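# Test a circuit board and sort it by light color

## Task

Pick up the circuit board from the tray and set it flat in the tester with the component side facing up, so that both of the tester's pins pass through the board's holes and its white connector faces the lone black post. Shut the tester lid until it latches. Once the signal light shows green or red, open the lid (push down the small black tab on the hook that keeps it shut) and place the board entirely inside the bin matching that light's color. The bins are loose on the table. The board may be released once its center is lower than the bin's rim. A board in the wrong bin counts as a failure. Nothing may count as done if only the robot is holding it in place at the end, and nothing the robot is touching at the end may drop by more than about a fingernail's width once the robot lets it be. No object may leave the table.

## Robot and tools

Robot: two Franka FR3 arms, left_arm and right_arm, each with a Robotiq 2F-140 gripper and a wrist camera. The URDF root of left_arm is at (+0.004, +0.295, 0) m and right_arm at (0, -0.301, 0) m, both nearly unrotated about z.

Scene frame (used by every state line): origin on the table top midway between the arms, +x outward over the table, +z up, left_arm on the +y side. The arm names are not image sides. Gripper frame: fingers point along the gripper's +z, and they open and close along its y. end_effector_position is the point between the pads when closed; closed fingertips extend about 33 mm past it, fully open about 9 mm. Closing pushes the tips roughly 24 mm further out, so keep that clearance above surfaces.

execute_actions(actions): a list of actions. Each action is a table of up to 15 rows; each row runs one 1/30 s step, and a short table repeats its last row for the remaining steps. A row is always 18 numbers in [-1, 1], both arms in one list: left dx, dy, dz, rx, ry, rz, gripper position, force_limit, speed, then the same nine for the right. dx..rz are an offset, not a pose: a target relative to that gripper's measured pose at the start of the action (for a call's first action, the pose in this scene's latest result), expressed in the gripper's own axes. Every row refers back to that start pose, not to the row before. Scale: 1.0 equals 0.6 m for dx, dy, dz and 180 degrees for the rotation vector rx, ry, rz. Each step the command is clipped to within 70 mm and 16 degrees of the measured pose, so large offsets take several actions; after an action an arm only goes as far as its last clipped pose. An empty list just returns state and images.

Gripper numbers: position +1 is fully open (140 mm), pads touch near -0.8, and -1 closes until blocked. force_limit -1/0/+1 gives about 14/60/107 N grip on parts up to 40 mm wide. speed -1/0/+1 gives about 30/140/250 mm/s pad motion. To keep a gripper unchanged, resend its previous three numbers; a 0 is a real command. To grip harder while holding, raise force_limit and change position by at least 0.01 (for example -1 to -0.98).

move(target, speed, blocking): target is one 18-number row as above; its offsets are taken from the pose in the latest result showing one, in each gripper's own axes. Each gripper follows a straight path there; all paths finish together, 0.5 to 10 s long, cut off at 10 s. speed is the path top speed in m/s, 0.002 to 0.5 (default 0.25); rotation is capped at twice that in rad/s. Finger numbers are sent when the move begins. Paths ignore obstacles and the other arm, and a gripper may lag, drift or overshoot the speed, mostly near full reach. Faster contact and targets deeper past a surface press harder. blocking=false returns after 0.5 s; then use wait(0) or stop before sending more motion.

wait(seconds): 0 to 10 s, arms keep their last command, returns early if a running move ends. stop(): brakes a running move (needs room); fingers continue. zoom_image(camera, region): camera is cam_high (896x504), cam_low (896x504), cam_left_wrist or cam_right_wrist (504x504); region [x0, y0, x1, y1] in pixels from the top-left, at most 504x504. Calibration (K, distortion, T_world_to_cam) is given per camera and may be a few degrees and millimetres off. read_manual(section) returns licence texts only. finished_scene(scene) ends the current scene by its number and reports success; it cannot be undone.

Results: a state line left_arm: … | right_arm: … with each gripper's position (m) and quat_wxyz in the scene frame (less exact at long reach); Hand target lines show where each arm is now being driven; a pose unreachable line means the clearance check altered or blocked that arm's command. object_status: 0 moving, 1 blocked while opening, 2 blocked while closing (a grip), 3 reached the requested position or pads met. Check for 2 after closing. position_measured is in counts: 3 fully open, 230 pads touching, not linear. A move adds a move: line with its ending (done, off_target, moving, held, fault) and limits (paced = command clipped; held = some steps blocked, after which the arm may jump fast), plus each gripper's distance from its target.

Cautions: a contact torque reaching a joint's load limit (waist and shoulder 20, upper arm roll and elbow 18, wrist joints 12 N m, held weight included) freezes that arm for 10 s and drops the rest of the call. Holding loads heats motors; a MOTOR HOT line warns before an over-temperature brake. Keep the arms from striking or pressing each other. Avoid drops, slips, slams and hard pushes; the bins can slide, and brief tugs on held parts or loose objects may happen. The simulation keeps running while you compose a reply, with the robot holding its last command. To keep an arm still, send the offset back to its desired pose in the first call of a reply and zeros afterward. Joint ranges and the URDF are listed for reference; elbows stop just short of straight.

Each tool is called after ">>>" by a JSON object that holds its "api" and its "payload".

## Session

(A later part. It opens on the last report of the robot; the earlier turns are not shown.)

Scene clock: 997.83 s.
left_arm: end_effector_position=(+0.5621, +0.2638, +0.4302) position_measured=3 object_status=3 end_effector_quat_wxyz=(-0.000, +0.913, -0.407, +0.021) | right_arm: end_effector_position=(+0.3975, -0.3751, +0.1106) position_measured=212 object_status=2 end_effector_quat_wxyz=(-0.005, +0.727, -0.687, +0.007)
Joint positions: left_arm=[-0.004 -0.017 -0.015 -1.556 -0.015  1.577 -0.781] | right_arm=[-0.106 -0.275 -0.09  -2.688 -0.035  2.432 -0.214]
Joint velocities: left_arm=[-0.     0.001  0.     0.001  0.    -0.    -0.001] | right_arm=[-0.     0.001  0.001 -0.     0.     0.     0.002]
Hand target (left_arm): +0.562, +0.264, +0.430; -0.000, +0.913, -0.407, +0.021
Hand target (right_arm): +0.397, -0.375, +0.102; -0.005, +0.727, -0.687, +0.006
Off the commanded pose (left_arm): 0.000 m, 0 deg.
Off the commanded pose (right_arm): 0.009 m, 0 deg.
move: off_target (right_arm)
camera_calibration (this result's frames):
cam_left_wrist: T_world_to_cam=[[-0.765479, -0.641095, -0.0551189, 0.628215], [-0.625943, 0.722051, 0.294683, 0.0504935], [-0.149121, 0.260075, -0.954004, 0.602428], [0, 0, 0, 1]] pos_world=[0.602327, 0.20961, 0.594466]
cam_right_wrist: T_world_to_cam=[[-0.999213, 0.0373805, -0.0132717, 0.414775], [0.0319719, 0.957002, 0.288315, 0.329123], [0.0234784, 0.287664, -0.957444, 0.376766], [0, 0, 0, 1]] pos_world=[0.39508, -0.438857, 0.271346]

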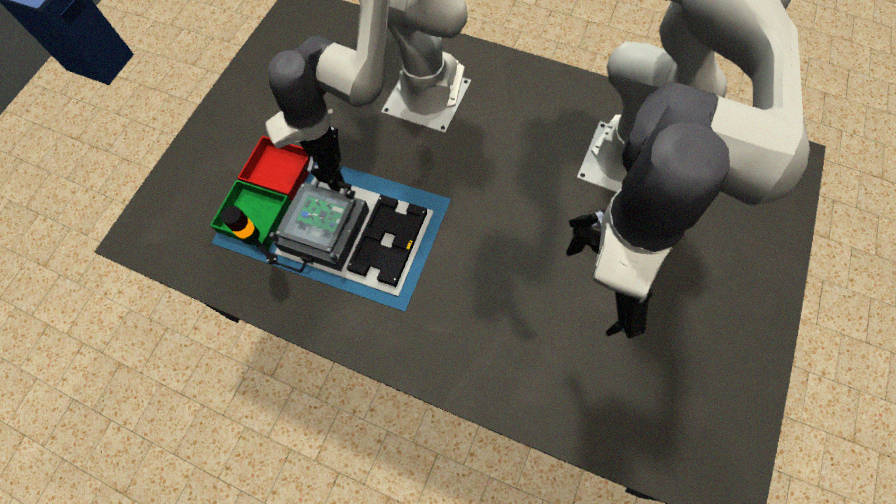

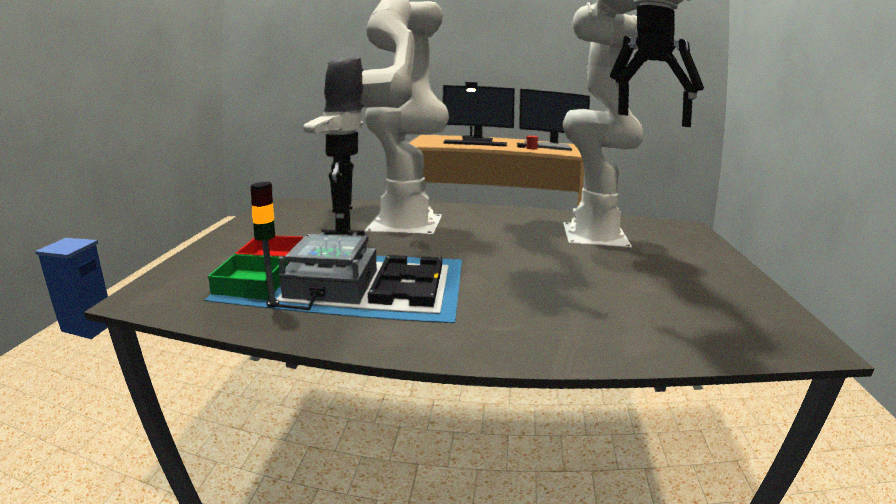

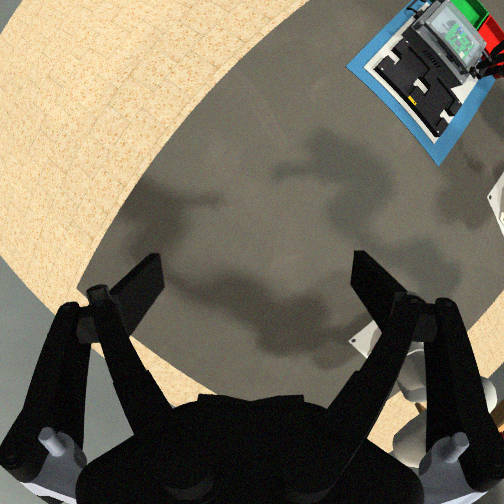

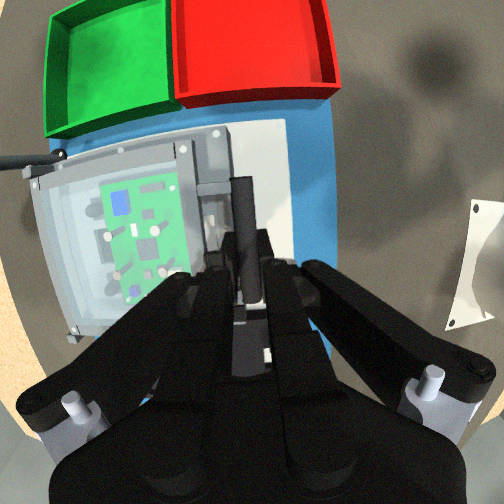

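>>> {"api": "execute_actions", "payload": {"actions": [[[0,0,0,0,0,0,1,0,0, 0,0,-0.004,0,0,0,-0.98,0.2,0]],[[0,0,0,0,0,0,1,0,0, 0,0,0,0,0,0,-0.35,0.2,-0.6]],[[0,0,0,0,0,0,1,0,0, 0,0,0,0,0,0,-0.35,0.2,-0.6]]]}}

Scene clock: 1004.37 s.
left_arm: end_effector_position=(+0.5621, +0.2638, +0.4302) position_measured=3 object_status=3 end_effector_quat_wxyz=(-0.000, +0.913, -0.407, +0.021) | right_arm: end_effector_position=(+0.3971, -0.3751, +0.1109) position_measured=173 object_status=3 end_effector_quat_wxyz=(-0.005, +0.726, -0.687, +0.007)
Joint positions: left_arm=[-0.004 -0.017 -0.015 -1.556 -0.015  1.577 -0.781] | right_arm=[-0.106 -0.277 -0.09  -2.689 -0.035  2.43  -0.214]
Joint velocities: left_arm=[ 0.     0.001  0.     0.     0.001 -0.     0.001] | right_arm=[-0.001  0.001  0.    -0.    -0.    -0.001 -0.001]
Hand target (left_arm): +0.562, +0.264, +0.430; -0.000, +0.913, -0.407, +0.021
Hand target (right_arm): +0.397, -0.375, +0.111; -0.005, +0.726, -0.687, +0.007
Off the commanded pose (left_arm): 0.000 m, 0 deg.
Off the commanded pose (right_arm): 0.000 m, 0 deg.
camera_calibration (this result's frames):
cam_left_wrist: T_world_to_cam=[[-0.765479, -0.641095, -0.0551189, 0.628215], [-0.625943, 0.722051, 0.294683, 0.0504934], [-0.149121, 0.260075, -0.954004, 0.602428], [0, 0, 0, 1]] pos_world=[0.602327, 0.20961, 0.594466]
cam_right_wrist: T_world_to_cam=[[-0.999209, 0.0375544, -0.0131048, 0.41437], [0.0321819, 0.956938, 0.288504, 0.328861], [0.023375, 0.287854, -0.957389, 0.377165], [0, 0, 0, 1]] pos_world=[0.394643, -0.438829, 0.271646]

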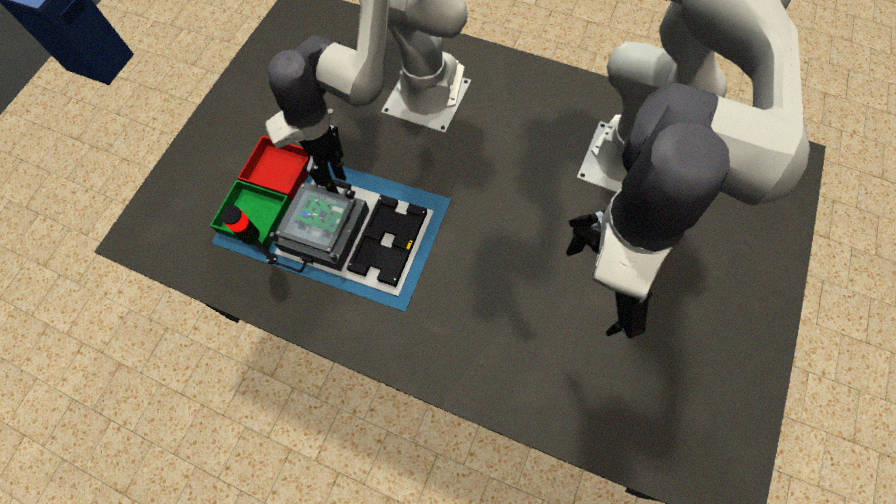

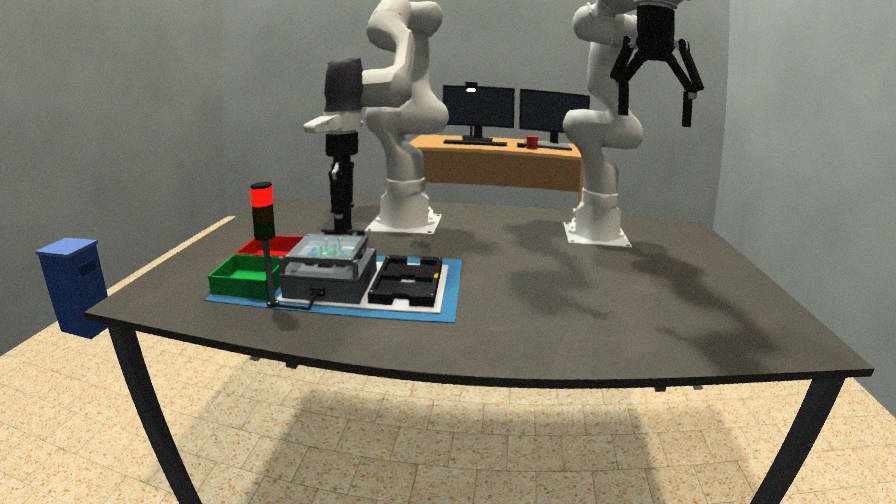

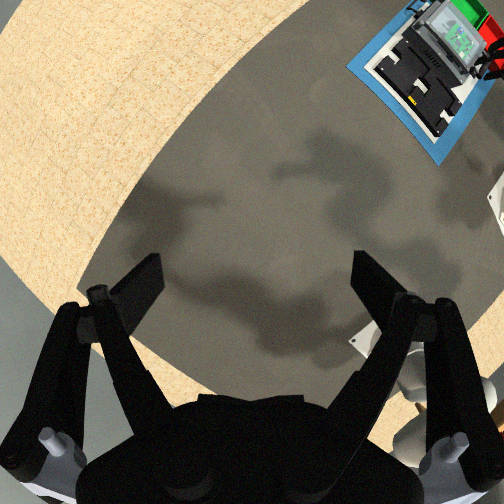

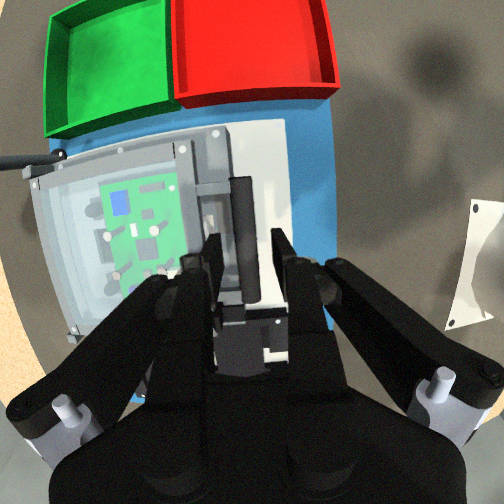

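>>> {"api": "move", "payload": {"target": [0,0,0,0,0,0,1,0,0, 0.03,0,-0.14,0,0,0,-0.35,0.2,-0.6], "speed": 0.1}}

>>> {"api": "zoom_image", "payload": {"camera": "cam_right_wrist", "region": [150, 180, 350, 380]}}

>>> {"api": "zoom_image", "payload": {"camera": "cam_high", "region": [300, 150, 400, 250]}}

Scene clock: 1010.80 s.
left_arm: end_effector_position=(+0.5621, +0.2638, +0.4302) position_measured=3 object_status=3 end_effector_quat_wxyz=(-0.000, +0.913, -0.407, +0.021) | right_arm: end_effector_position=(+0.3978, -0.3929, +0.1937) position_measured=173 object_status=3 end_effector_quat_wxyz=(-0.007, +0.724, -0.689, +0.008)
Joint positions: left_arm=[-0.004 -0.017 -0.015 -1.556 -0.015  1.577 -0.781] | right_arm=[-0.123 -0.415 -0.11  -2.574 -0.05   2.181 -0.237]
Joint velocities: left_arm=[-0.     0.001  0.001  0.    -0.    -0.     0.   ] | right_arm=[-0.    -0.     0.001  0.001  0.    -0.011 -0.005]
Hand target (left_arm): +0.562, +0.264, +0.430; -0.000, +0.913, -0.407, +0.021
Hand target (right_arm): +0.396, -0.394, +0.194; -0.005, +0.726, -0.688, +0.007
Off the commanded pose (left_arm): 0.000 m, 0 deg.
Off the commanded pose (right_arm): 0.002 m, 0 deg.
move: done
camera_calibration (this result's frames):
cam_left_wrist: T_world_to_cam=[[-0.76548, -0.641095, -0.0551188, 0.628215], [-0.625942, 0.722051, 0.294683, 0.0504933], [-0.149121, 0.260075, -0.954004, 0.602428], [0, 0, 0, 1]] pos_world=[0.602327, 0.20961, 0.594466]
cam_right_wrist: T_world_to_cam=[[-0.998909, 0.0436517, -0.0165657, 0.419838], [0.0370111, 0.956618, 0.288985, 0.319867], [0.0284617, 0.288057, -0.95719, 0.459522], [0, 0, 0, 1]] pos_world=[0.394463, -0.456686, 0.354368]

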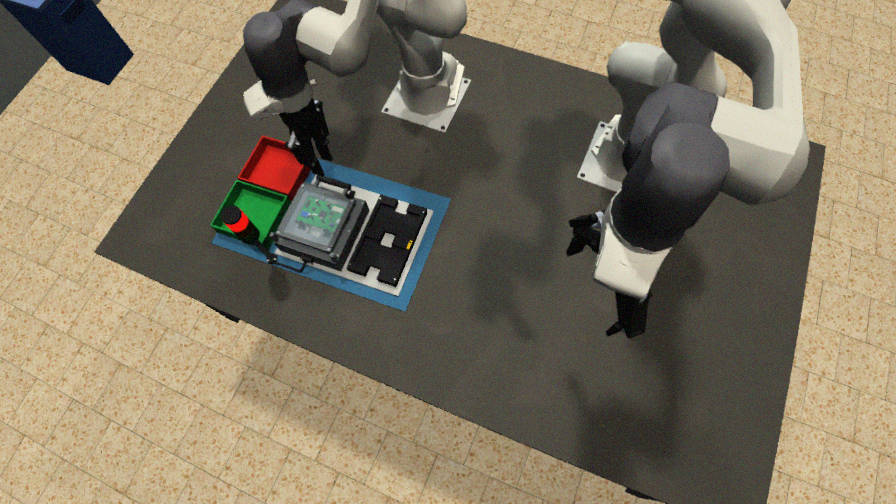

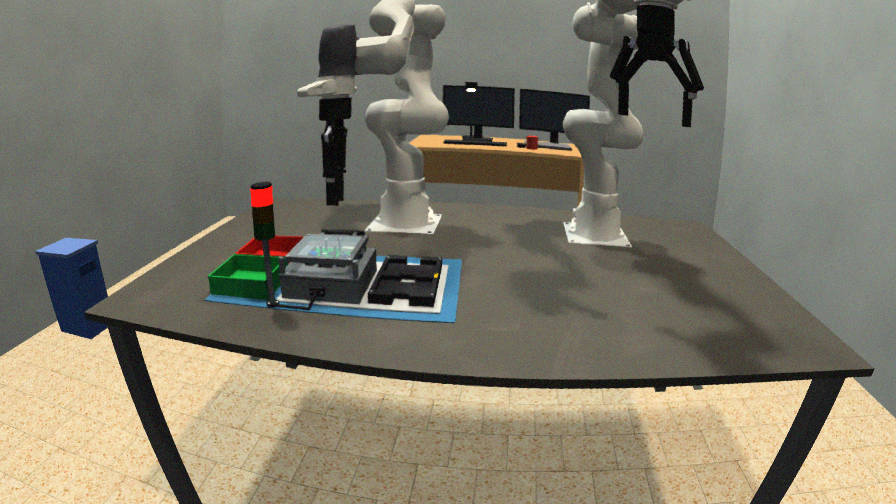

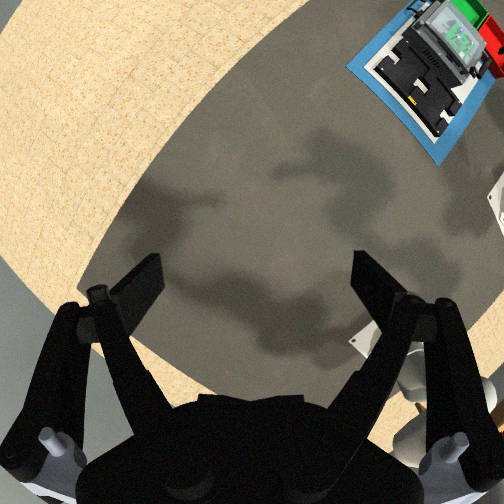

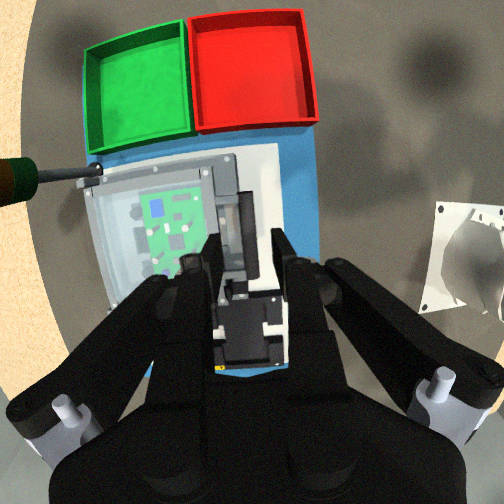

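Region (150, 180, 350, 380) of cam_right_wrist's 504x504 image, scaled by 2.520, with more detail than that image has.

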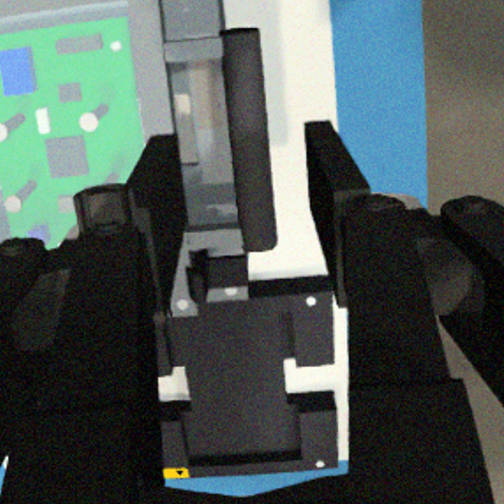

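Region (300, 150, 400, 250) of cam_high's 896x504 image, scaled by 5.040, with more detail than that image has.

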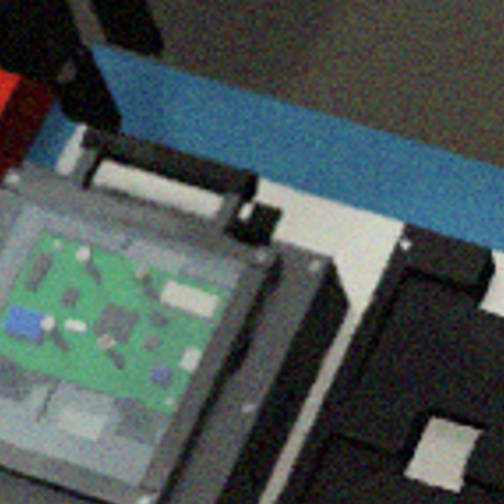

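>>> {"api": "move", "payload": {"target": [0,0,0,0,0,0,1,0,0, -0.18,-0.02,0,0,0,0,-0.35,0.2,-0.6], "speed": 0.15}}

>>> {"api": "zoom_image", "payload": {"camera": "cam_right_wrist", "region": [150, 80, 350, 280]}}

Scene clock: 1024.33 s.
left_arm: end_effector_position=(+0.5621, +0.2638, +0.4302) position_measured=3 object_status=3 end_effector_quat_wxyz=(-0.000, +0.913, -0.407, +0.021) | right_arm: end_effector_position=(+0.4065, -0.2868, +0.1947) position_measured=173 object_status=3 end_effector_quat_wxyz=(-0.006, +0.729, -0.685, +0.010)
Joint positions: left_arm=[-0.004 -0.017 -0.015 -1.556 -0.015  1.577 -0.781] | right_arm=[-0.065 -0.422  0.093 -2.577  0.04   2.179 -0.057]
Joint velocities: left_arm=[-0.001  0.    -0.     0.001  0.    -0.     0.   ] | right_arm=[-0.004  0.001  0.005  0.001  0.002 -0.     0.028]
Hand target (left_arm): +0.562, +0.264, +0.430; -0.000, +0.913, -0.407, +0.021
Hand target (right_arm): +0.407, -0.286, +0.195; -0.007, +0.724, -0.690, +0.009
Off the commanded pose (left_arm): 0.000 m, 0 deg.
Off the commanded pose (right_arm): 0.003 m, 1 deg.
move: done
camera_calibration (this result's frames):
cam_left_wrist: T_world_to_cam=[[-0.76548, -0.641095, -0.0551189, 0.628215], [-0.625942, 0.722051, 0.294683, 0.0504934], [-0.149121, 0.260075, -0.954004, 0.602428], [0, 0, 0, 1]] pos_world=[0.602327, 0.20961, 0.594466]
cam_right_wrist: T_world_to_cam=[[-0.999368, 0.0308004, -0.017723, 0.420597], [0.0244548, 0.95796, 0.285857, 0.223901], [0.0257824, 0.285243, -0.958108, 0.430138], [0, 0, 0, 1]] pos_world=[0.403766, -0.350136, 0.355569]

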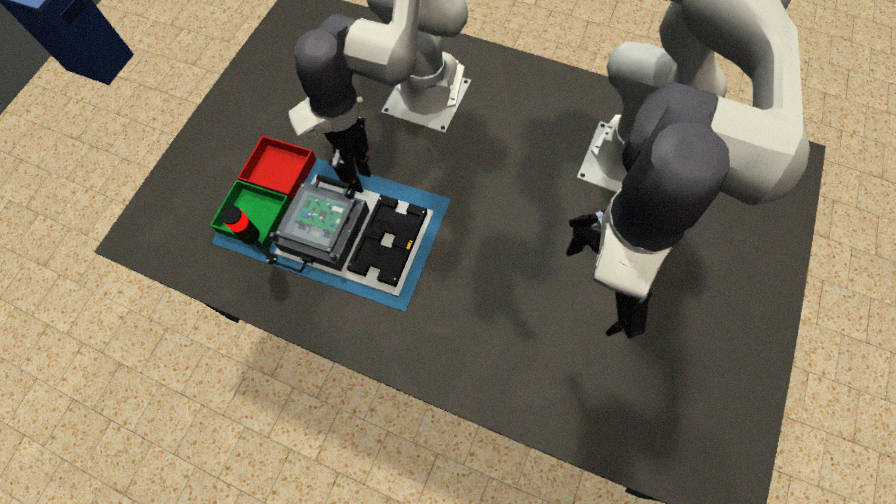

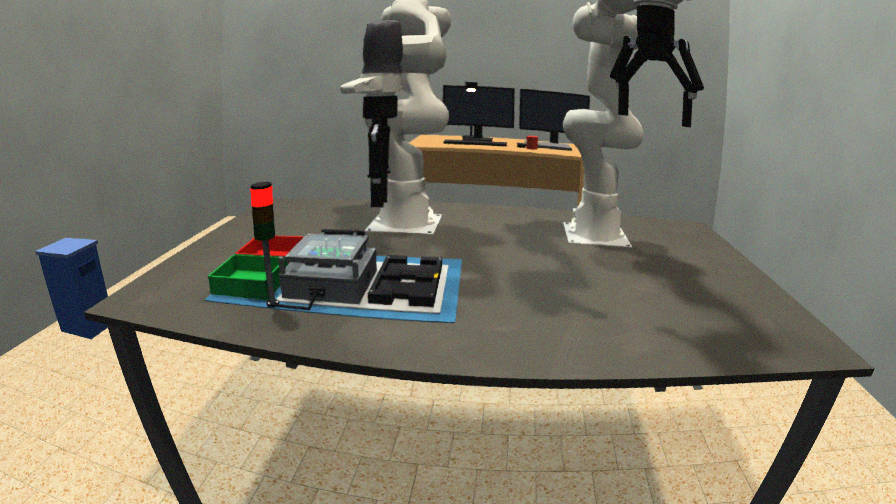

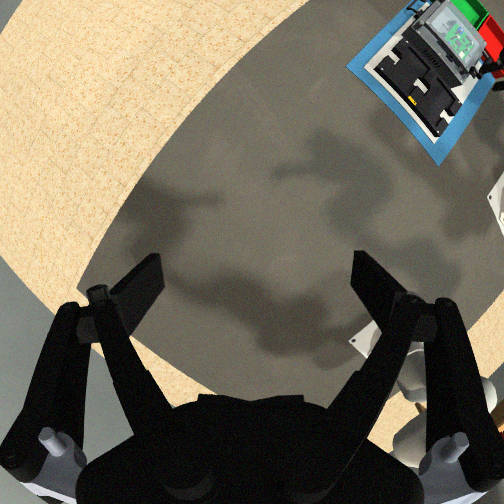

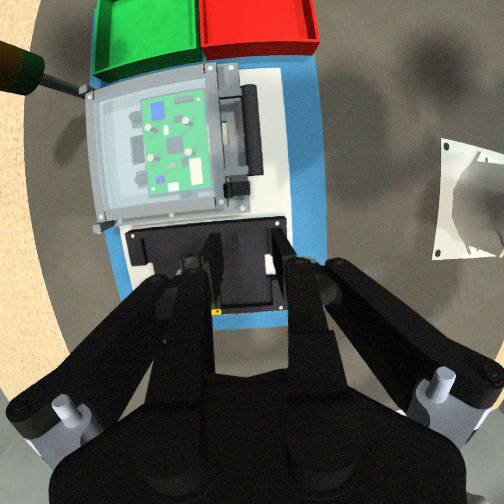

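Region (150, 80, 350, 280) of cam_right_wrist's 504x504 image, scaled by 2.520, with more detail than that image has.

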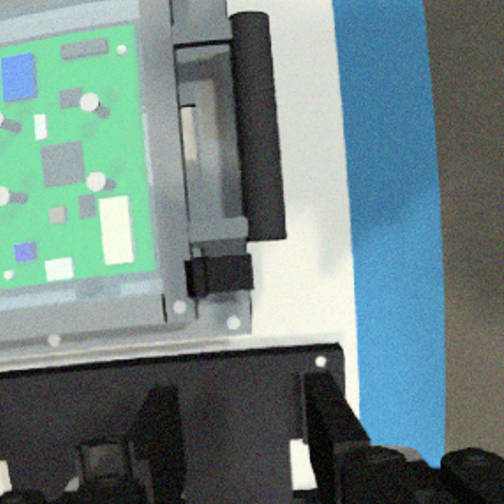

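>>> {"api": "move", "payload": {"target": [0,0,0,0,0,0,1,0,0, 0.040,0.041,0.07,0,0,0,-0.35,0.2,-0.6], "speed": 0.08}}

>>> {"api": "zoom_image", "payload": {"camera": "cam_right_wrist", "region": [150, 150, 330, 330]}}

>>> {"api": "zoom_image", "payload": {"camera": "cam_high", "region": [300, 130, 420, 250]}}

Scene clock: 1043.40 s.
left_arm: end_effector_position=(+0.5621, +0.2638, +0.4302) position_measured=3 object_status=3 end_effector_quat_wxyz=(-0.000, +0.913, -0.407, +0.021) | right_arm: end_effector_position=(+0.3822, -0.3100, +0.1517) position_measured=173 object_status=3 end_effector_quat_wxyz=(-0.005, +0.726, -0.687, +0.006)
Joint positions: left_arm=[-0.004 -0.017 -0.015 -1.556 -0.015  1.577 -0.781] | right_arm=[-0.076 -0.43   0.047 -2.705  0.024  2.291 -0.096]
Joint velocities: left_arm=[-0.001 -0.001 -0.    -0.001  0.     0.    -0.   ] | right_arm=[ 0.001 -0.    -0.     0.001  0.     0.011 -0.014]
Hand target (left_arm): +0.562, +0.264, +0.430; -0.000, +0.913, -0.407, +0.021
Hand target (right_arm): +0.384, -0.311, +0.152; -0.006, +0.729, -0.684, +0.009
Off the commanded pose (left_arm): 0.000 m, 0 deg.
Off the commanded pose (right_arm): 0.003 m, 1 deg.
move: done
camera_calibration (this result's frames):
cam_left_wrist: T_world_to_cam=[[-0.76548, -0.641095, -0.0551188, 0.628215], [-0.625942, 0.722051, 0.294683, 0.0504933], [-0.149121, 0.260075, -0.954004, 0.602428], [0, 0, 0, 1]] pos_world=[0.602327, 0.20961, 0.594466]
cam_right_wrist: T_world_to_cam=[[-0.999203, 0.0381412, -0.0117627, 0.397624], [0.0331344, 0.956957, 0.288332, 0.254998], [0.0222538, 0.287713, -0.957458, 0.398227], [0, 0, 0, 1]] pos_world=[0.379996, -0.373763, 0.312439]

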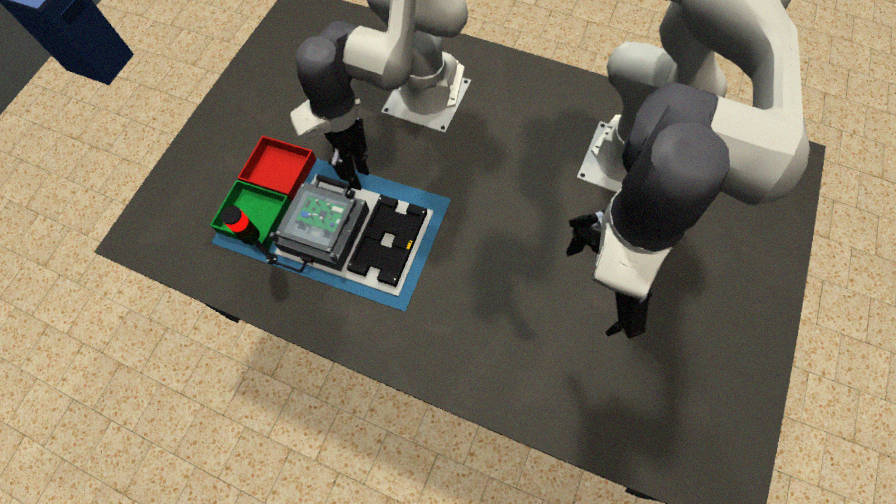

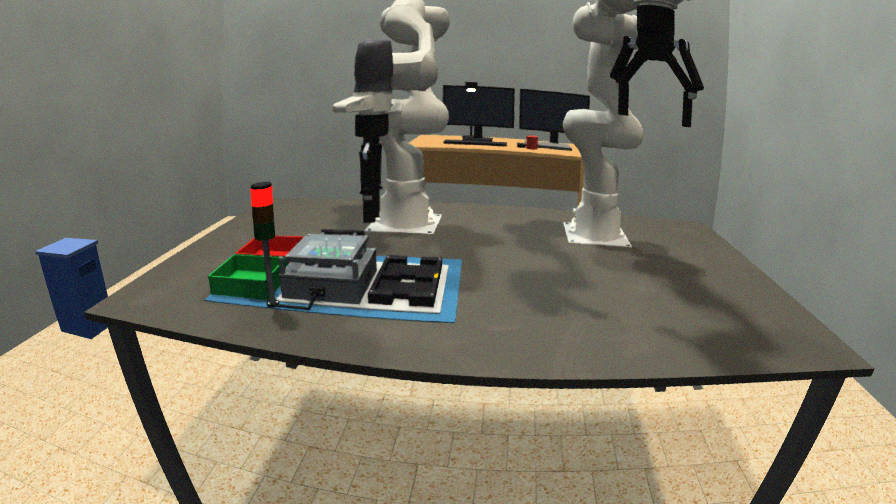

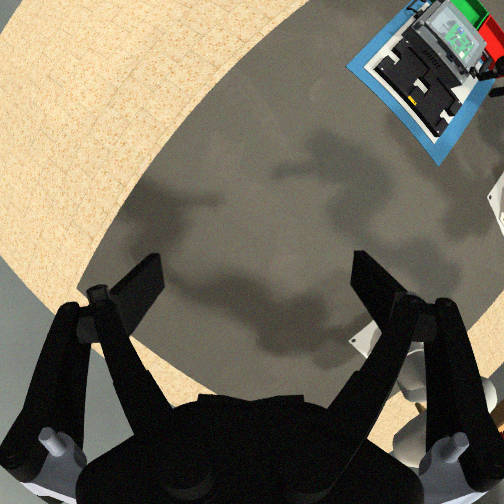

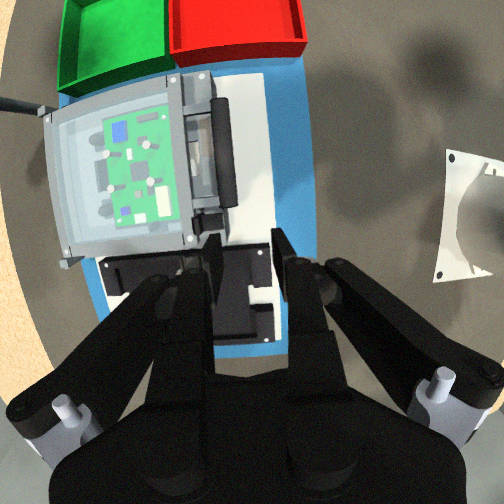

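Region (150, 150, 330, 330) of cam_right_wrist's 504x504 image, scaled by 2.800, with more detail than that image has.

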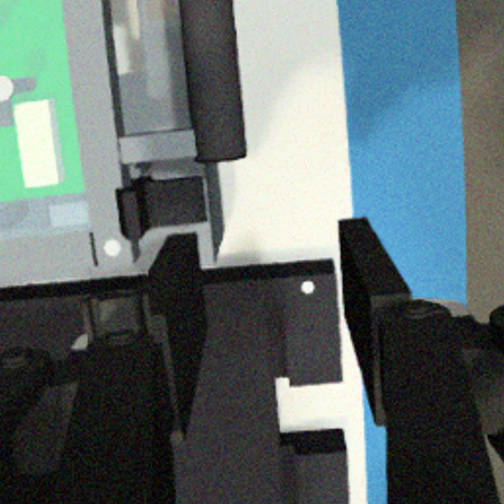

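Region (300, 130, 420, 250) of cam_high's 896x504 image, scaled by 4.200, with more detail than that image has.

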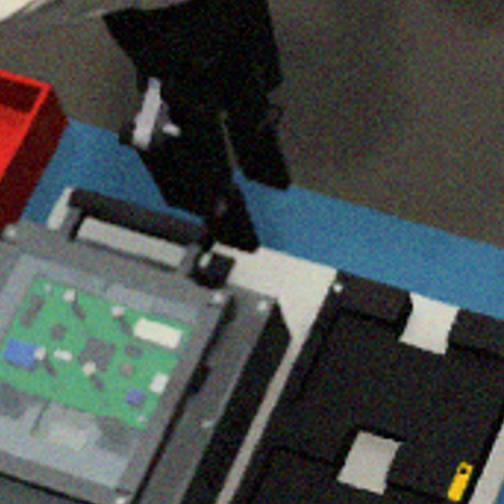

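>>> {"api": "move", "payload": {"target": [0,0,0,0,0,0,1,0,0, 0.022,-0.007,0.03,0,0,0,-0.35,0.2,-0.6], "speed": 0.03}}

>>> {"api": "zoom_image", "payload": {"camera": "cam_right_wrist", "region": [150, 150, 330, 330]}}

>>> {"api": "zoom_image", "payload": {"camera": "cam_high", "region": [300, 130, 420, 250]}}

Scene clock: 1061.83 s.
left_arm: end_effector_position=(+0.5621, +0.2638, +0.4302) position_measured=3 object_status=3 end_effector_quat_wxyz=(-0.000, +0.913, -0.407, +0.021) | right_arm: end_effector_position=(+0.3859, -0.3214, +0.1344) position_measured=173 object_status=3 end_effector_quat_wxyz=(-0.004, +0.725, -0.689, +0.005)
Joint positions: left_arm=[-0.004 -0.017 -0.015 -1.556 -0.015  1.577 -0.781] | right_arm=[-0.088 -0.379  0.028 -2.711  0.015  2.345 -0.113]
Joint velocities: left_arm=[-0.001  0.001  0.001 -0.001  0.001  0.001  0.   ] | right_arm=[ 0.001 -0.    -0.004 -0.    -0.003  0.014 -0.008]
Hand target (left_arm): +0.562, +0.264, +0.430; -0.000, +0.913, -0.407, +0.021
Hand target (right_arm): +0.387, -0.323, +0.134; -0.005, +0.726, -0.687, +0.006
Off the commanded pose (left_arm): 0.000 m, 0 deg.
Off the commanded pose (right_arm): 0.002 m, 0 deg.
move: done
camera_calibration (this result's frames):
cam_left_wrist: T_world_to_cam=[[-0.765479, -0.641095, -0.0551188, 0.628215], [-0.625943, 0.722051, 0.294683, 0.0504933], [-0.149121, 0.260075, -0.954004, 0.602428], [0, 0, 0, 1]] pos_world=[0.602327, 0.20961, 0.594466]
cam_right_wrist: T_world_to_cam=[[-0.999036, 0.0432062, -0.00774303, 0.402525], [0.0391233, 0.956461, 0.289226, 0.268175], [0.0199023, 0.288644, -0.95723, 0.386008], [0, 0, 0, 1]] pos_world=[0.383963, -0.38531, 0.295052]

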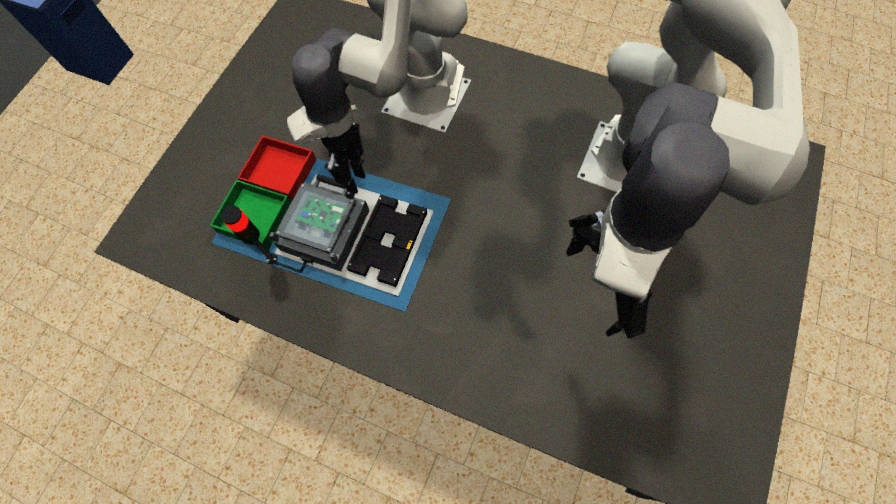

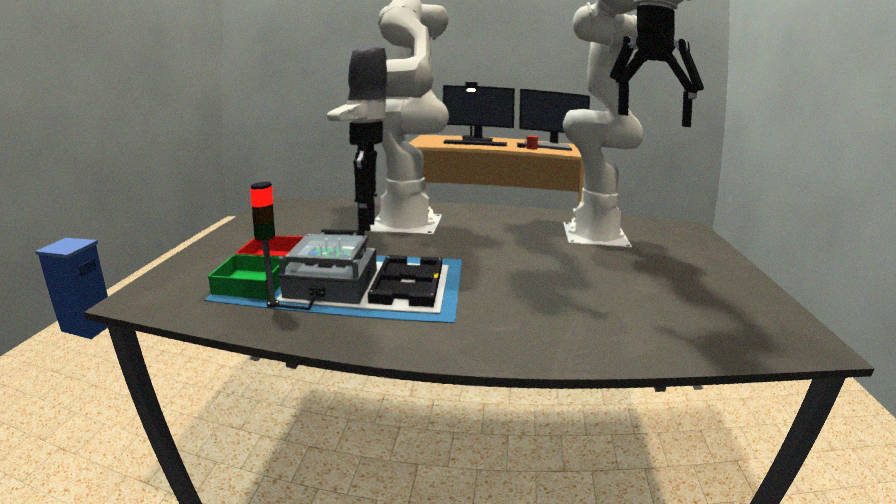

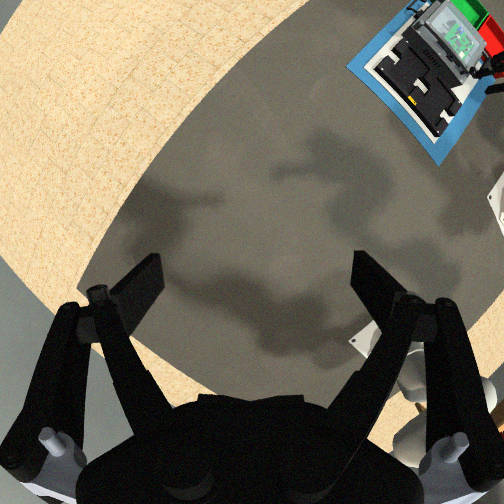

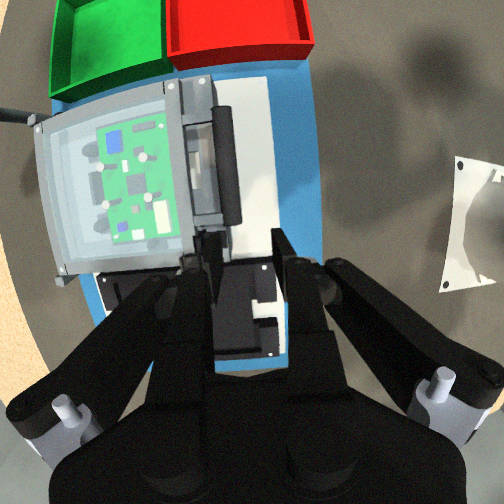

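Region (150, 150, 330, 330) of cam_right_wrist's 504x504 image, scaled by 2.800, with more detail than that image has.

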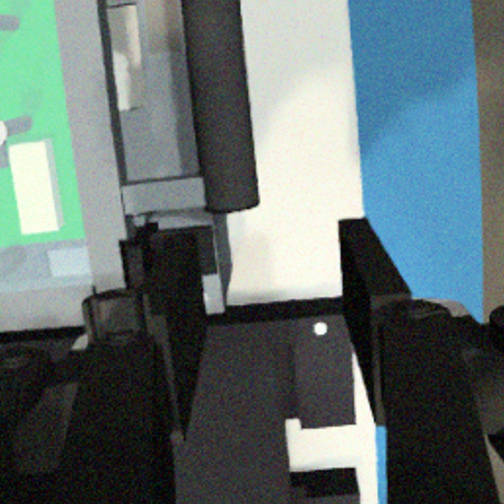

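Region (300, 130, 420, 250) of cam_high's 896x504 image, scaled by 4.200, with more detail than that image has.

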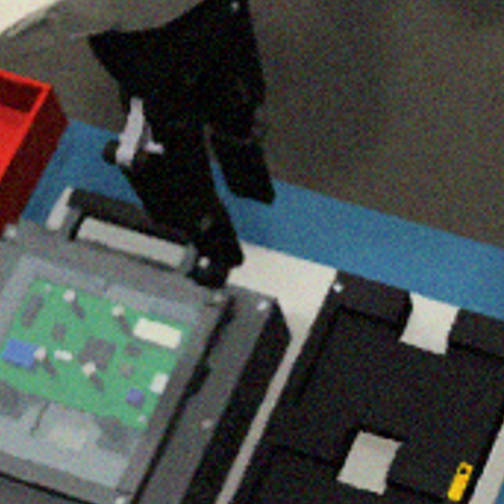

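>>> {"api": "move", "payload": {"target": [0,0,0,0,0,0,1,0,0, 0,0,0.022,0,0,0,-0.35,0.2,-0.6], "speed": 0.015}}

>>> {"api": "zoom_image", "payload": {"camera": "cam_right_wrist", "region": [150, 150, 330, 330]}}

Scene clock: 1066.47 s.
left_arm: end_effector_position=(+0.5621, +0.2638, +0.4302) position_measured=3 object_status=3 end_effector_quat_wxyz=(-0.000, +0.913, -0.407, +0.021) | right_arm: end_effector_position=(+0.3847, -0.3215, +0.1225) position_measured=173 object_status=3 end_effector_quat_wxyz=(-0.003, +0.725, -0.688, +0.003)
Joint positions: left_arm=[-0.004 -0.017 -0.015 -1.556 -0.015  1.577 -0.781] | right_arm=[-0.088 -0.354  0.028 -2.723  0.014  2.378 -0.115]
Joint velocities: left_arm=[ 0.001 -0.    -0.     0.001  0.001  0.    -0.001] | right_arm=[ 0.001 -0.    -0.    -0.    -0.001  0.001 -0.001]
Hand target (left_arm): +0.562, +0.264, +0.430; -0.000, +0.913, -0.407, +0.021
Hand target (right_arm): +0.386, -0.321, +0.121; -0.004, +0.725, -0.689, +0.005
Off the commanded pose (left_arm): 0.000 m, 0 deg.
Off the commanded pose (right_arm): 0.002 m, 0 deg.
move: done
camera_calibration (this result's frames):
cam_left_wrist: T_world_to_cam=[[-0.765479, -0.641095, -0.055119, 0.628215], [-0.625943, 0.722051, 0.294683, 0.0504934], [-0.149121, 0.260075, -0.954004, 0.602428], [0, 0, 0, 1]] pos_world=[0.602327, 0.209611, 0.594466]
cam_right_wrist: T_world_to_cam=[[-0.99916, 0.0408401, -0.00340003, 0.400019], [0.0381094, 0.956447, 0.289407, 0.27213], [0.0150714, 0.289035, -0.9572, 0.376693], [0, 0, 0, 1]] pos_world=[0.383635, -0.385492, 0.283174]

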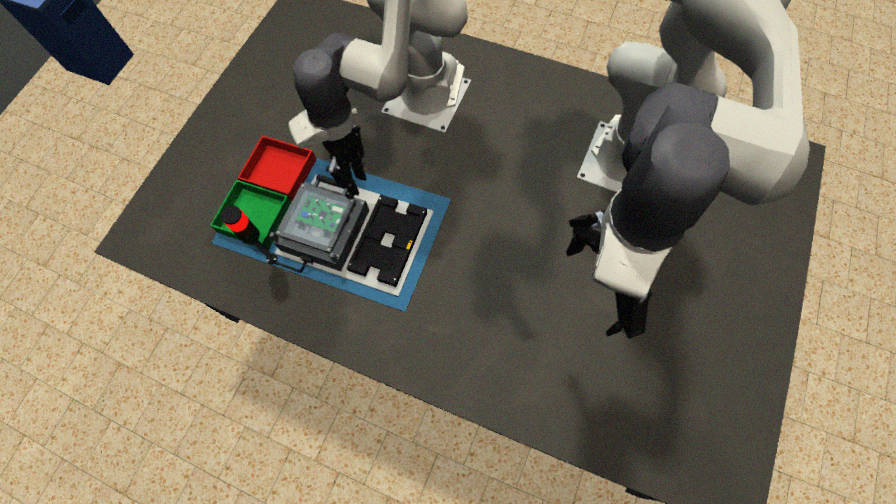

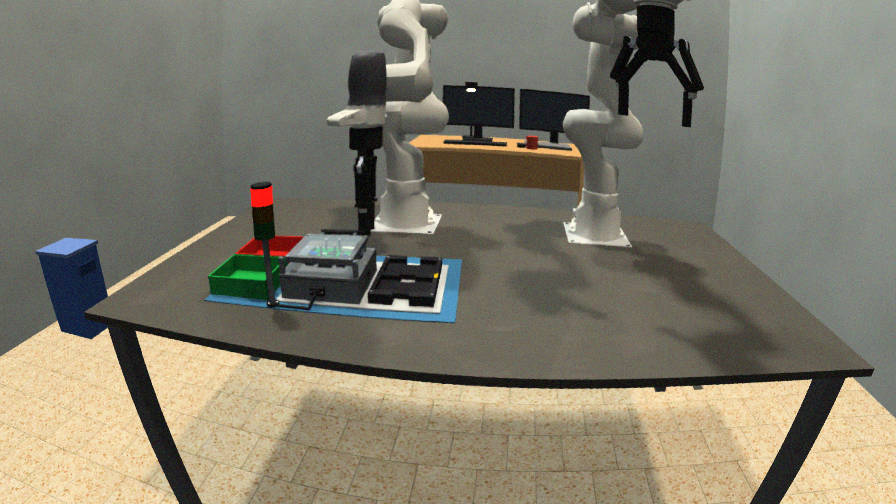

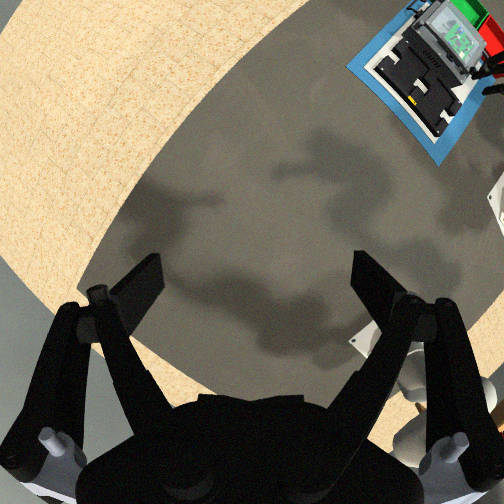

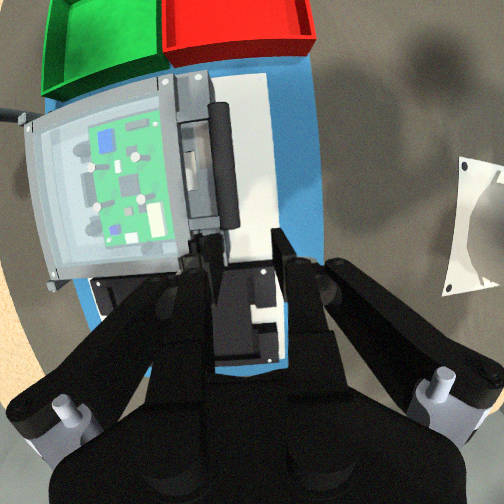

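Region (150, 150, 330, 330) of cam_right_wrist's 504x504 image, scaled by 2.800, with more detail than that image has.

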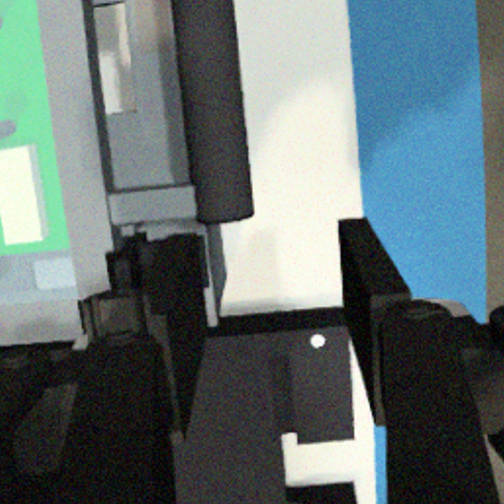

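>>> {"api": "move", "payload": {"target": [0,0,0,0,0,0,1,0,0, 0,-0.002,0.02,0,0,0,-0.35,0.2,-0.6], "speed": 0.012}}

>>> {"api": "zoom_image", "payload": {"camera": "cam_right_wrist", "region": [150, 150, 330, 330]}}

Scene clock: 1070.70 s.
left_arm: end_effector_position=(+0.5621, +0.2638, +0.4302) position_measured=3 object_status=3 end_effector_quat_wxyz=(-0.000, +0.913, -0.407, +0.021) | right_arm: end_effector_position=(+0.3823, -0.3216, +0.1171) position_measured=173 object_status=3 end_effector_quat_wxyz=(+0.000, +0.725, -0.689, -0.001)
Joint positions: left_arm=[-0.004 -0.017 -0.015 -1.556 -0.015  1.577 -0.781] | right_arm=[-0.088 -0.342  0.028 -2.727  0.014  2.384 -0.115]
Joint velocities: left_arm=[ 0.001  0.     0.001 -0.002  0.    -0.001 -0.002] | right_arm=[ 0.     0.001 -0.001 -0.     0.001 -0.    -0.001]
Hand target (left_arm): +0.562, +0.264, +0.430; -0.000, +0.913, -0.407, +0.021
Hand target (right_arm): +0.386, -0.321, +0.111; -0.003, +0.725, -0.688, +0.003
Off the commanded pose (left_arm): 0.000 m, 0 deg.
Off the commanded pose (right_arm): 0.008 m, 1 deg.
move: off_target (right_arm)
camera_calibration (this result's frames):
cam_left_wrist: T_world_to_cam=[[-0.765479, -0.641095, -0.0551187, 0.628215], [-0.625943, 0.722051, 0.294683, 0.0504933], [-0.149121, 0.260075, -0.954004, 0.602428], [0, 0, 0, 1]] pos_world=[0.602327, 0.20961, 0.594466]
cam_right_wrist: T_world_to_cam=[[-0.999125, 0.0414564, 0.00551781, 0.396693], [0.0412762, 0.956222, 0.289716, 0.272533], [0.00673433, 0.28969, -0.957097, 0.374987], [0, 0, 0, 1]] pos_world=[0.382571, -0.385678, 0.277752]

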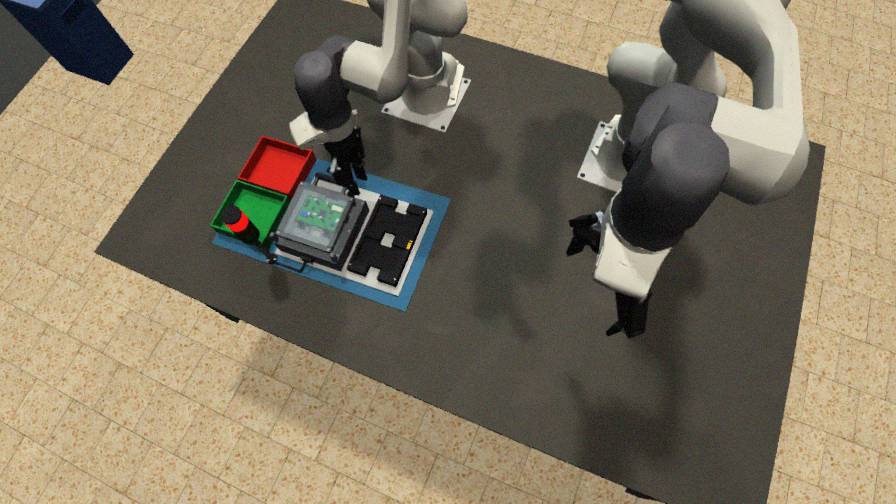

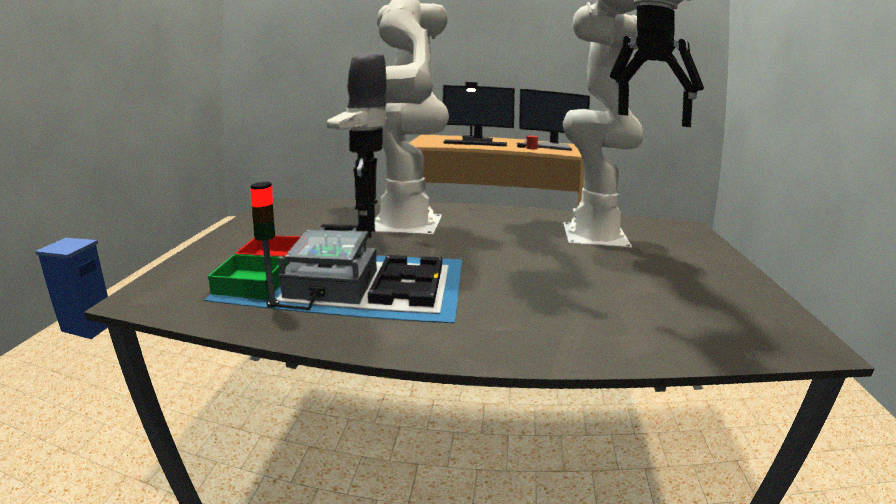

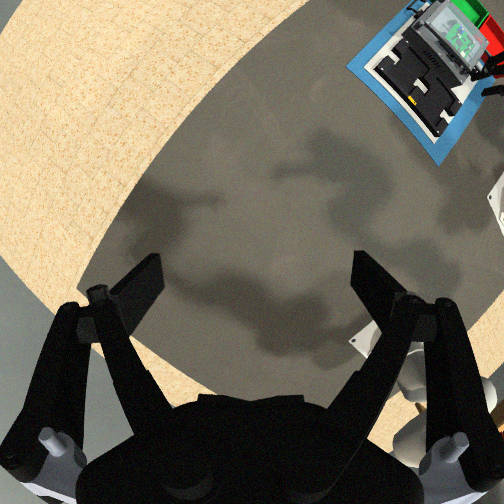

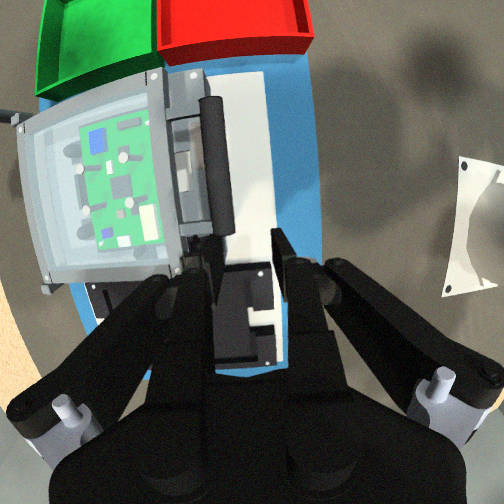

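Region (150, 150, 330, 330) of cam_right_wrist's 504x504 image, scaled by 2.800, with more detail than that image has.

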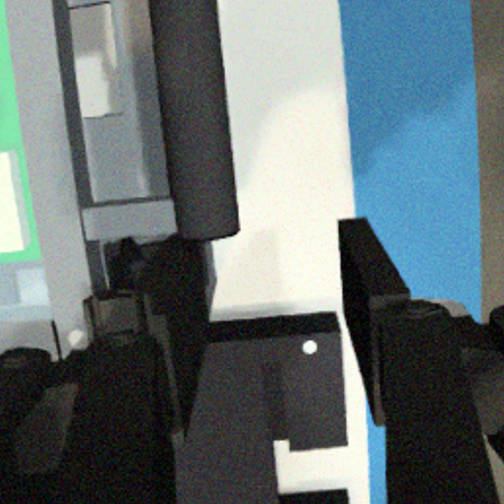

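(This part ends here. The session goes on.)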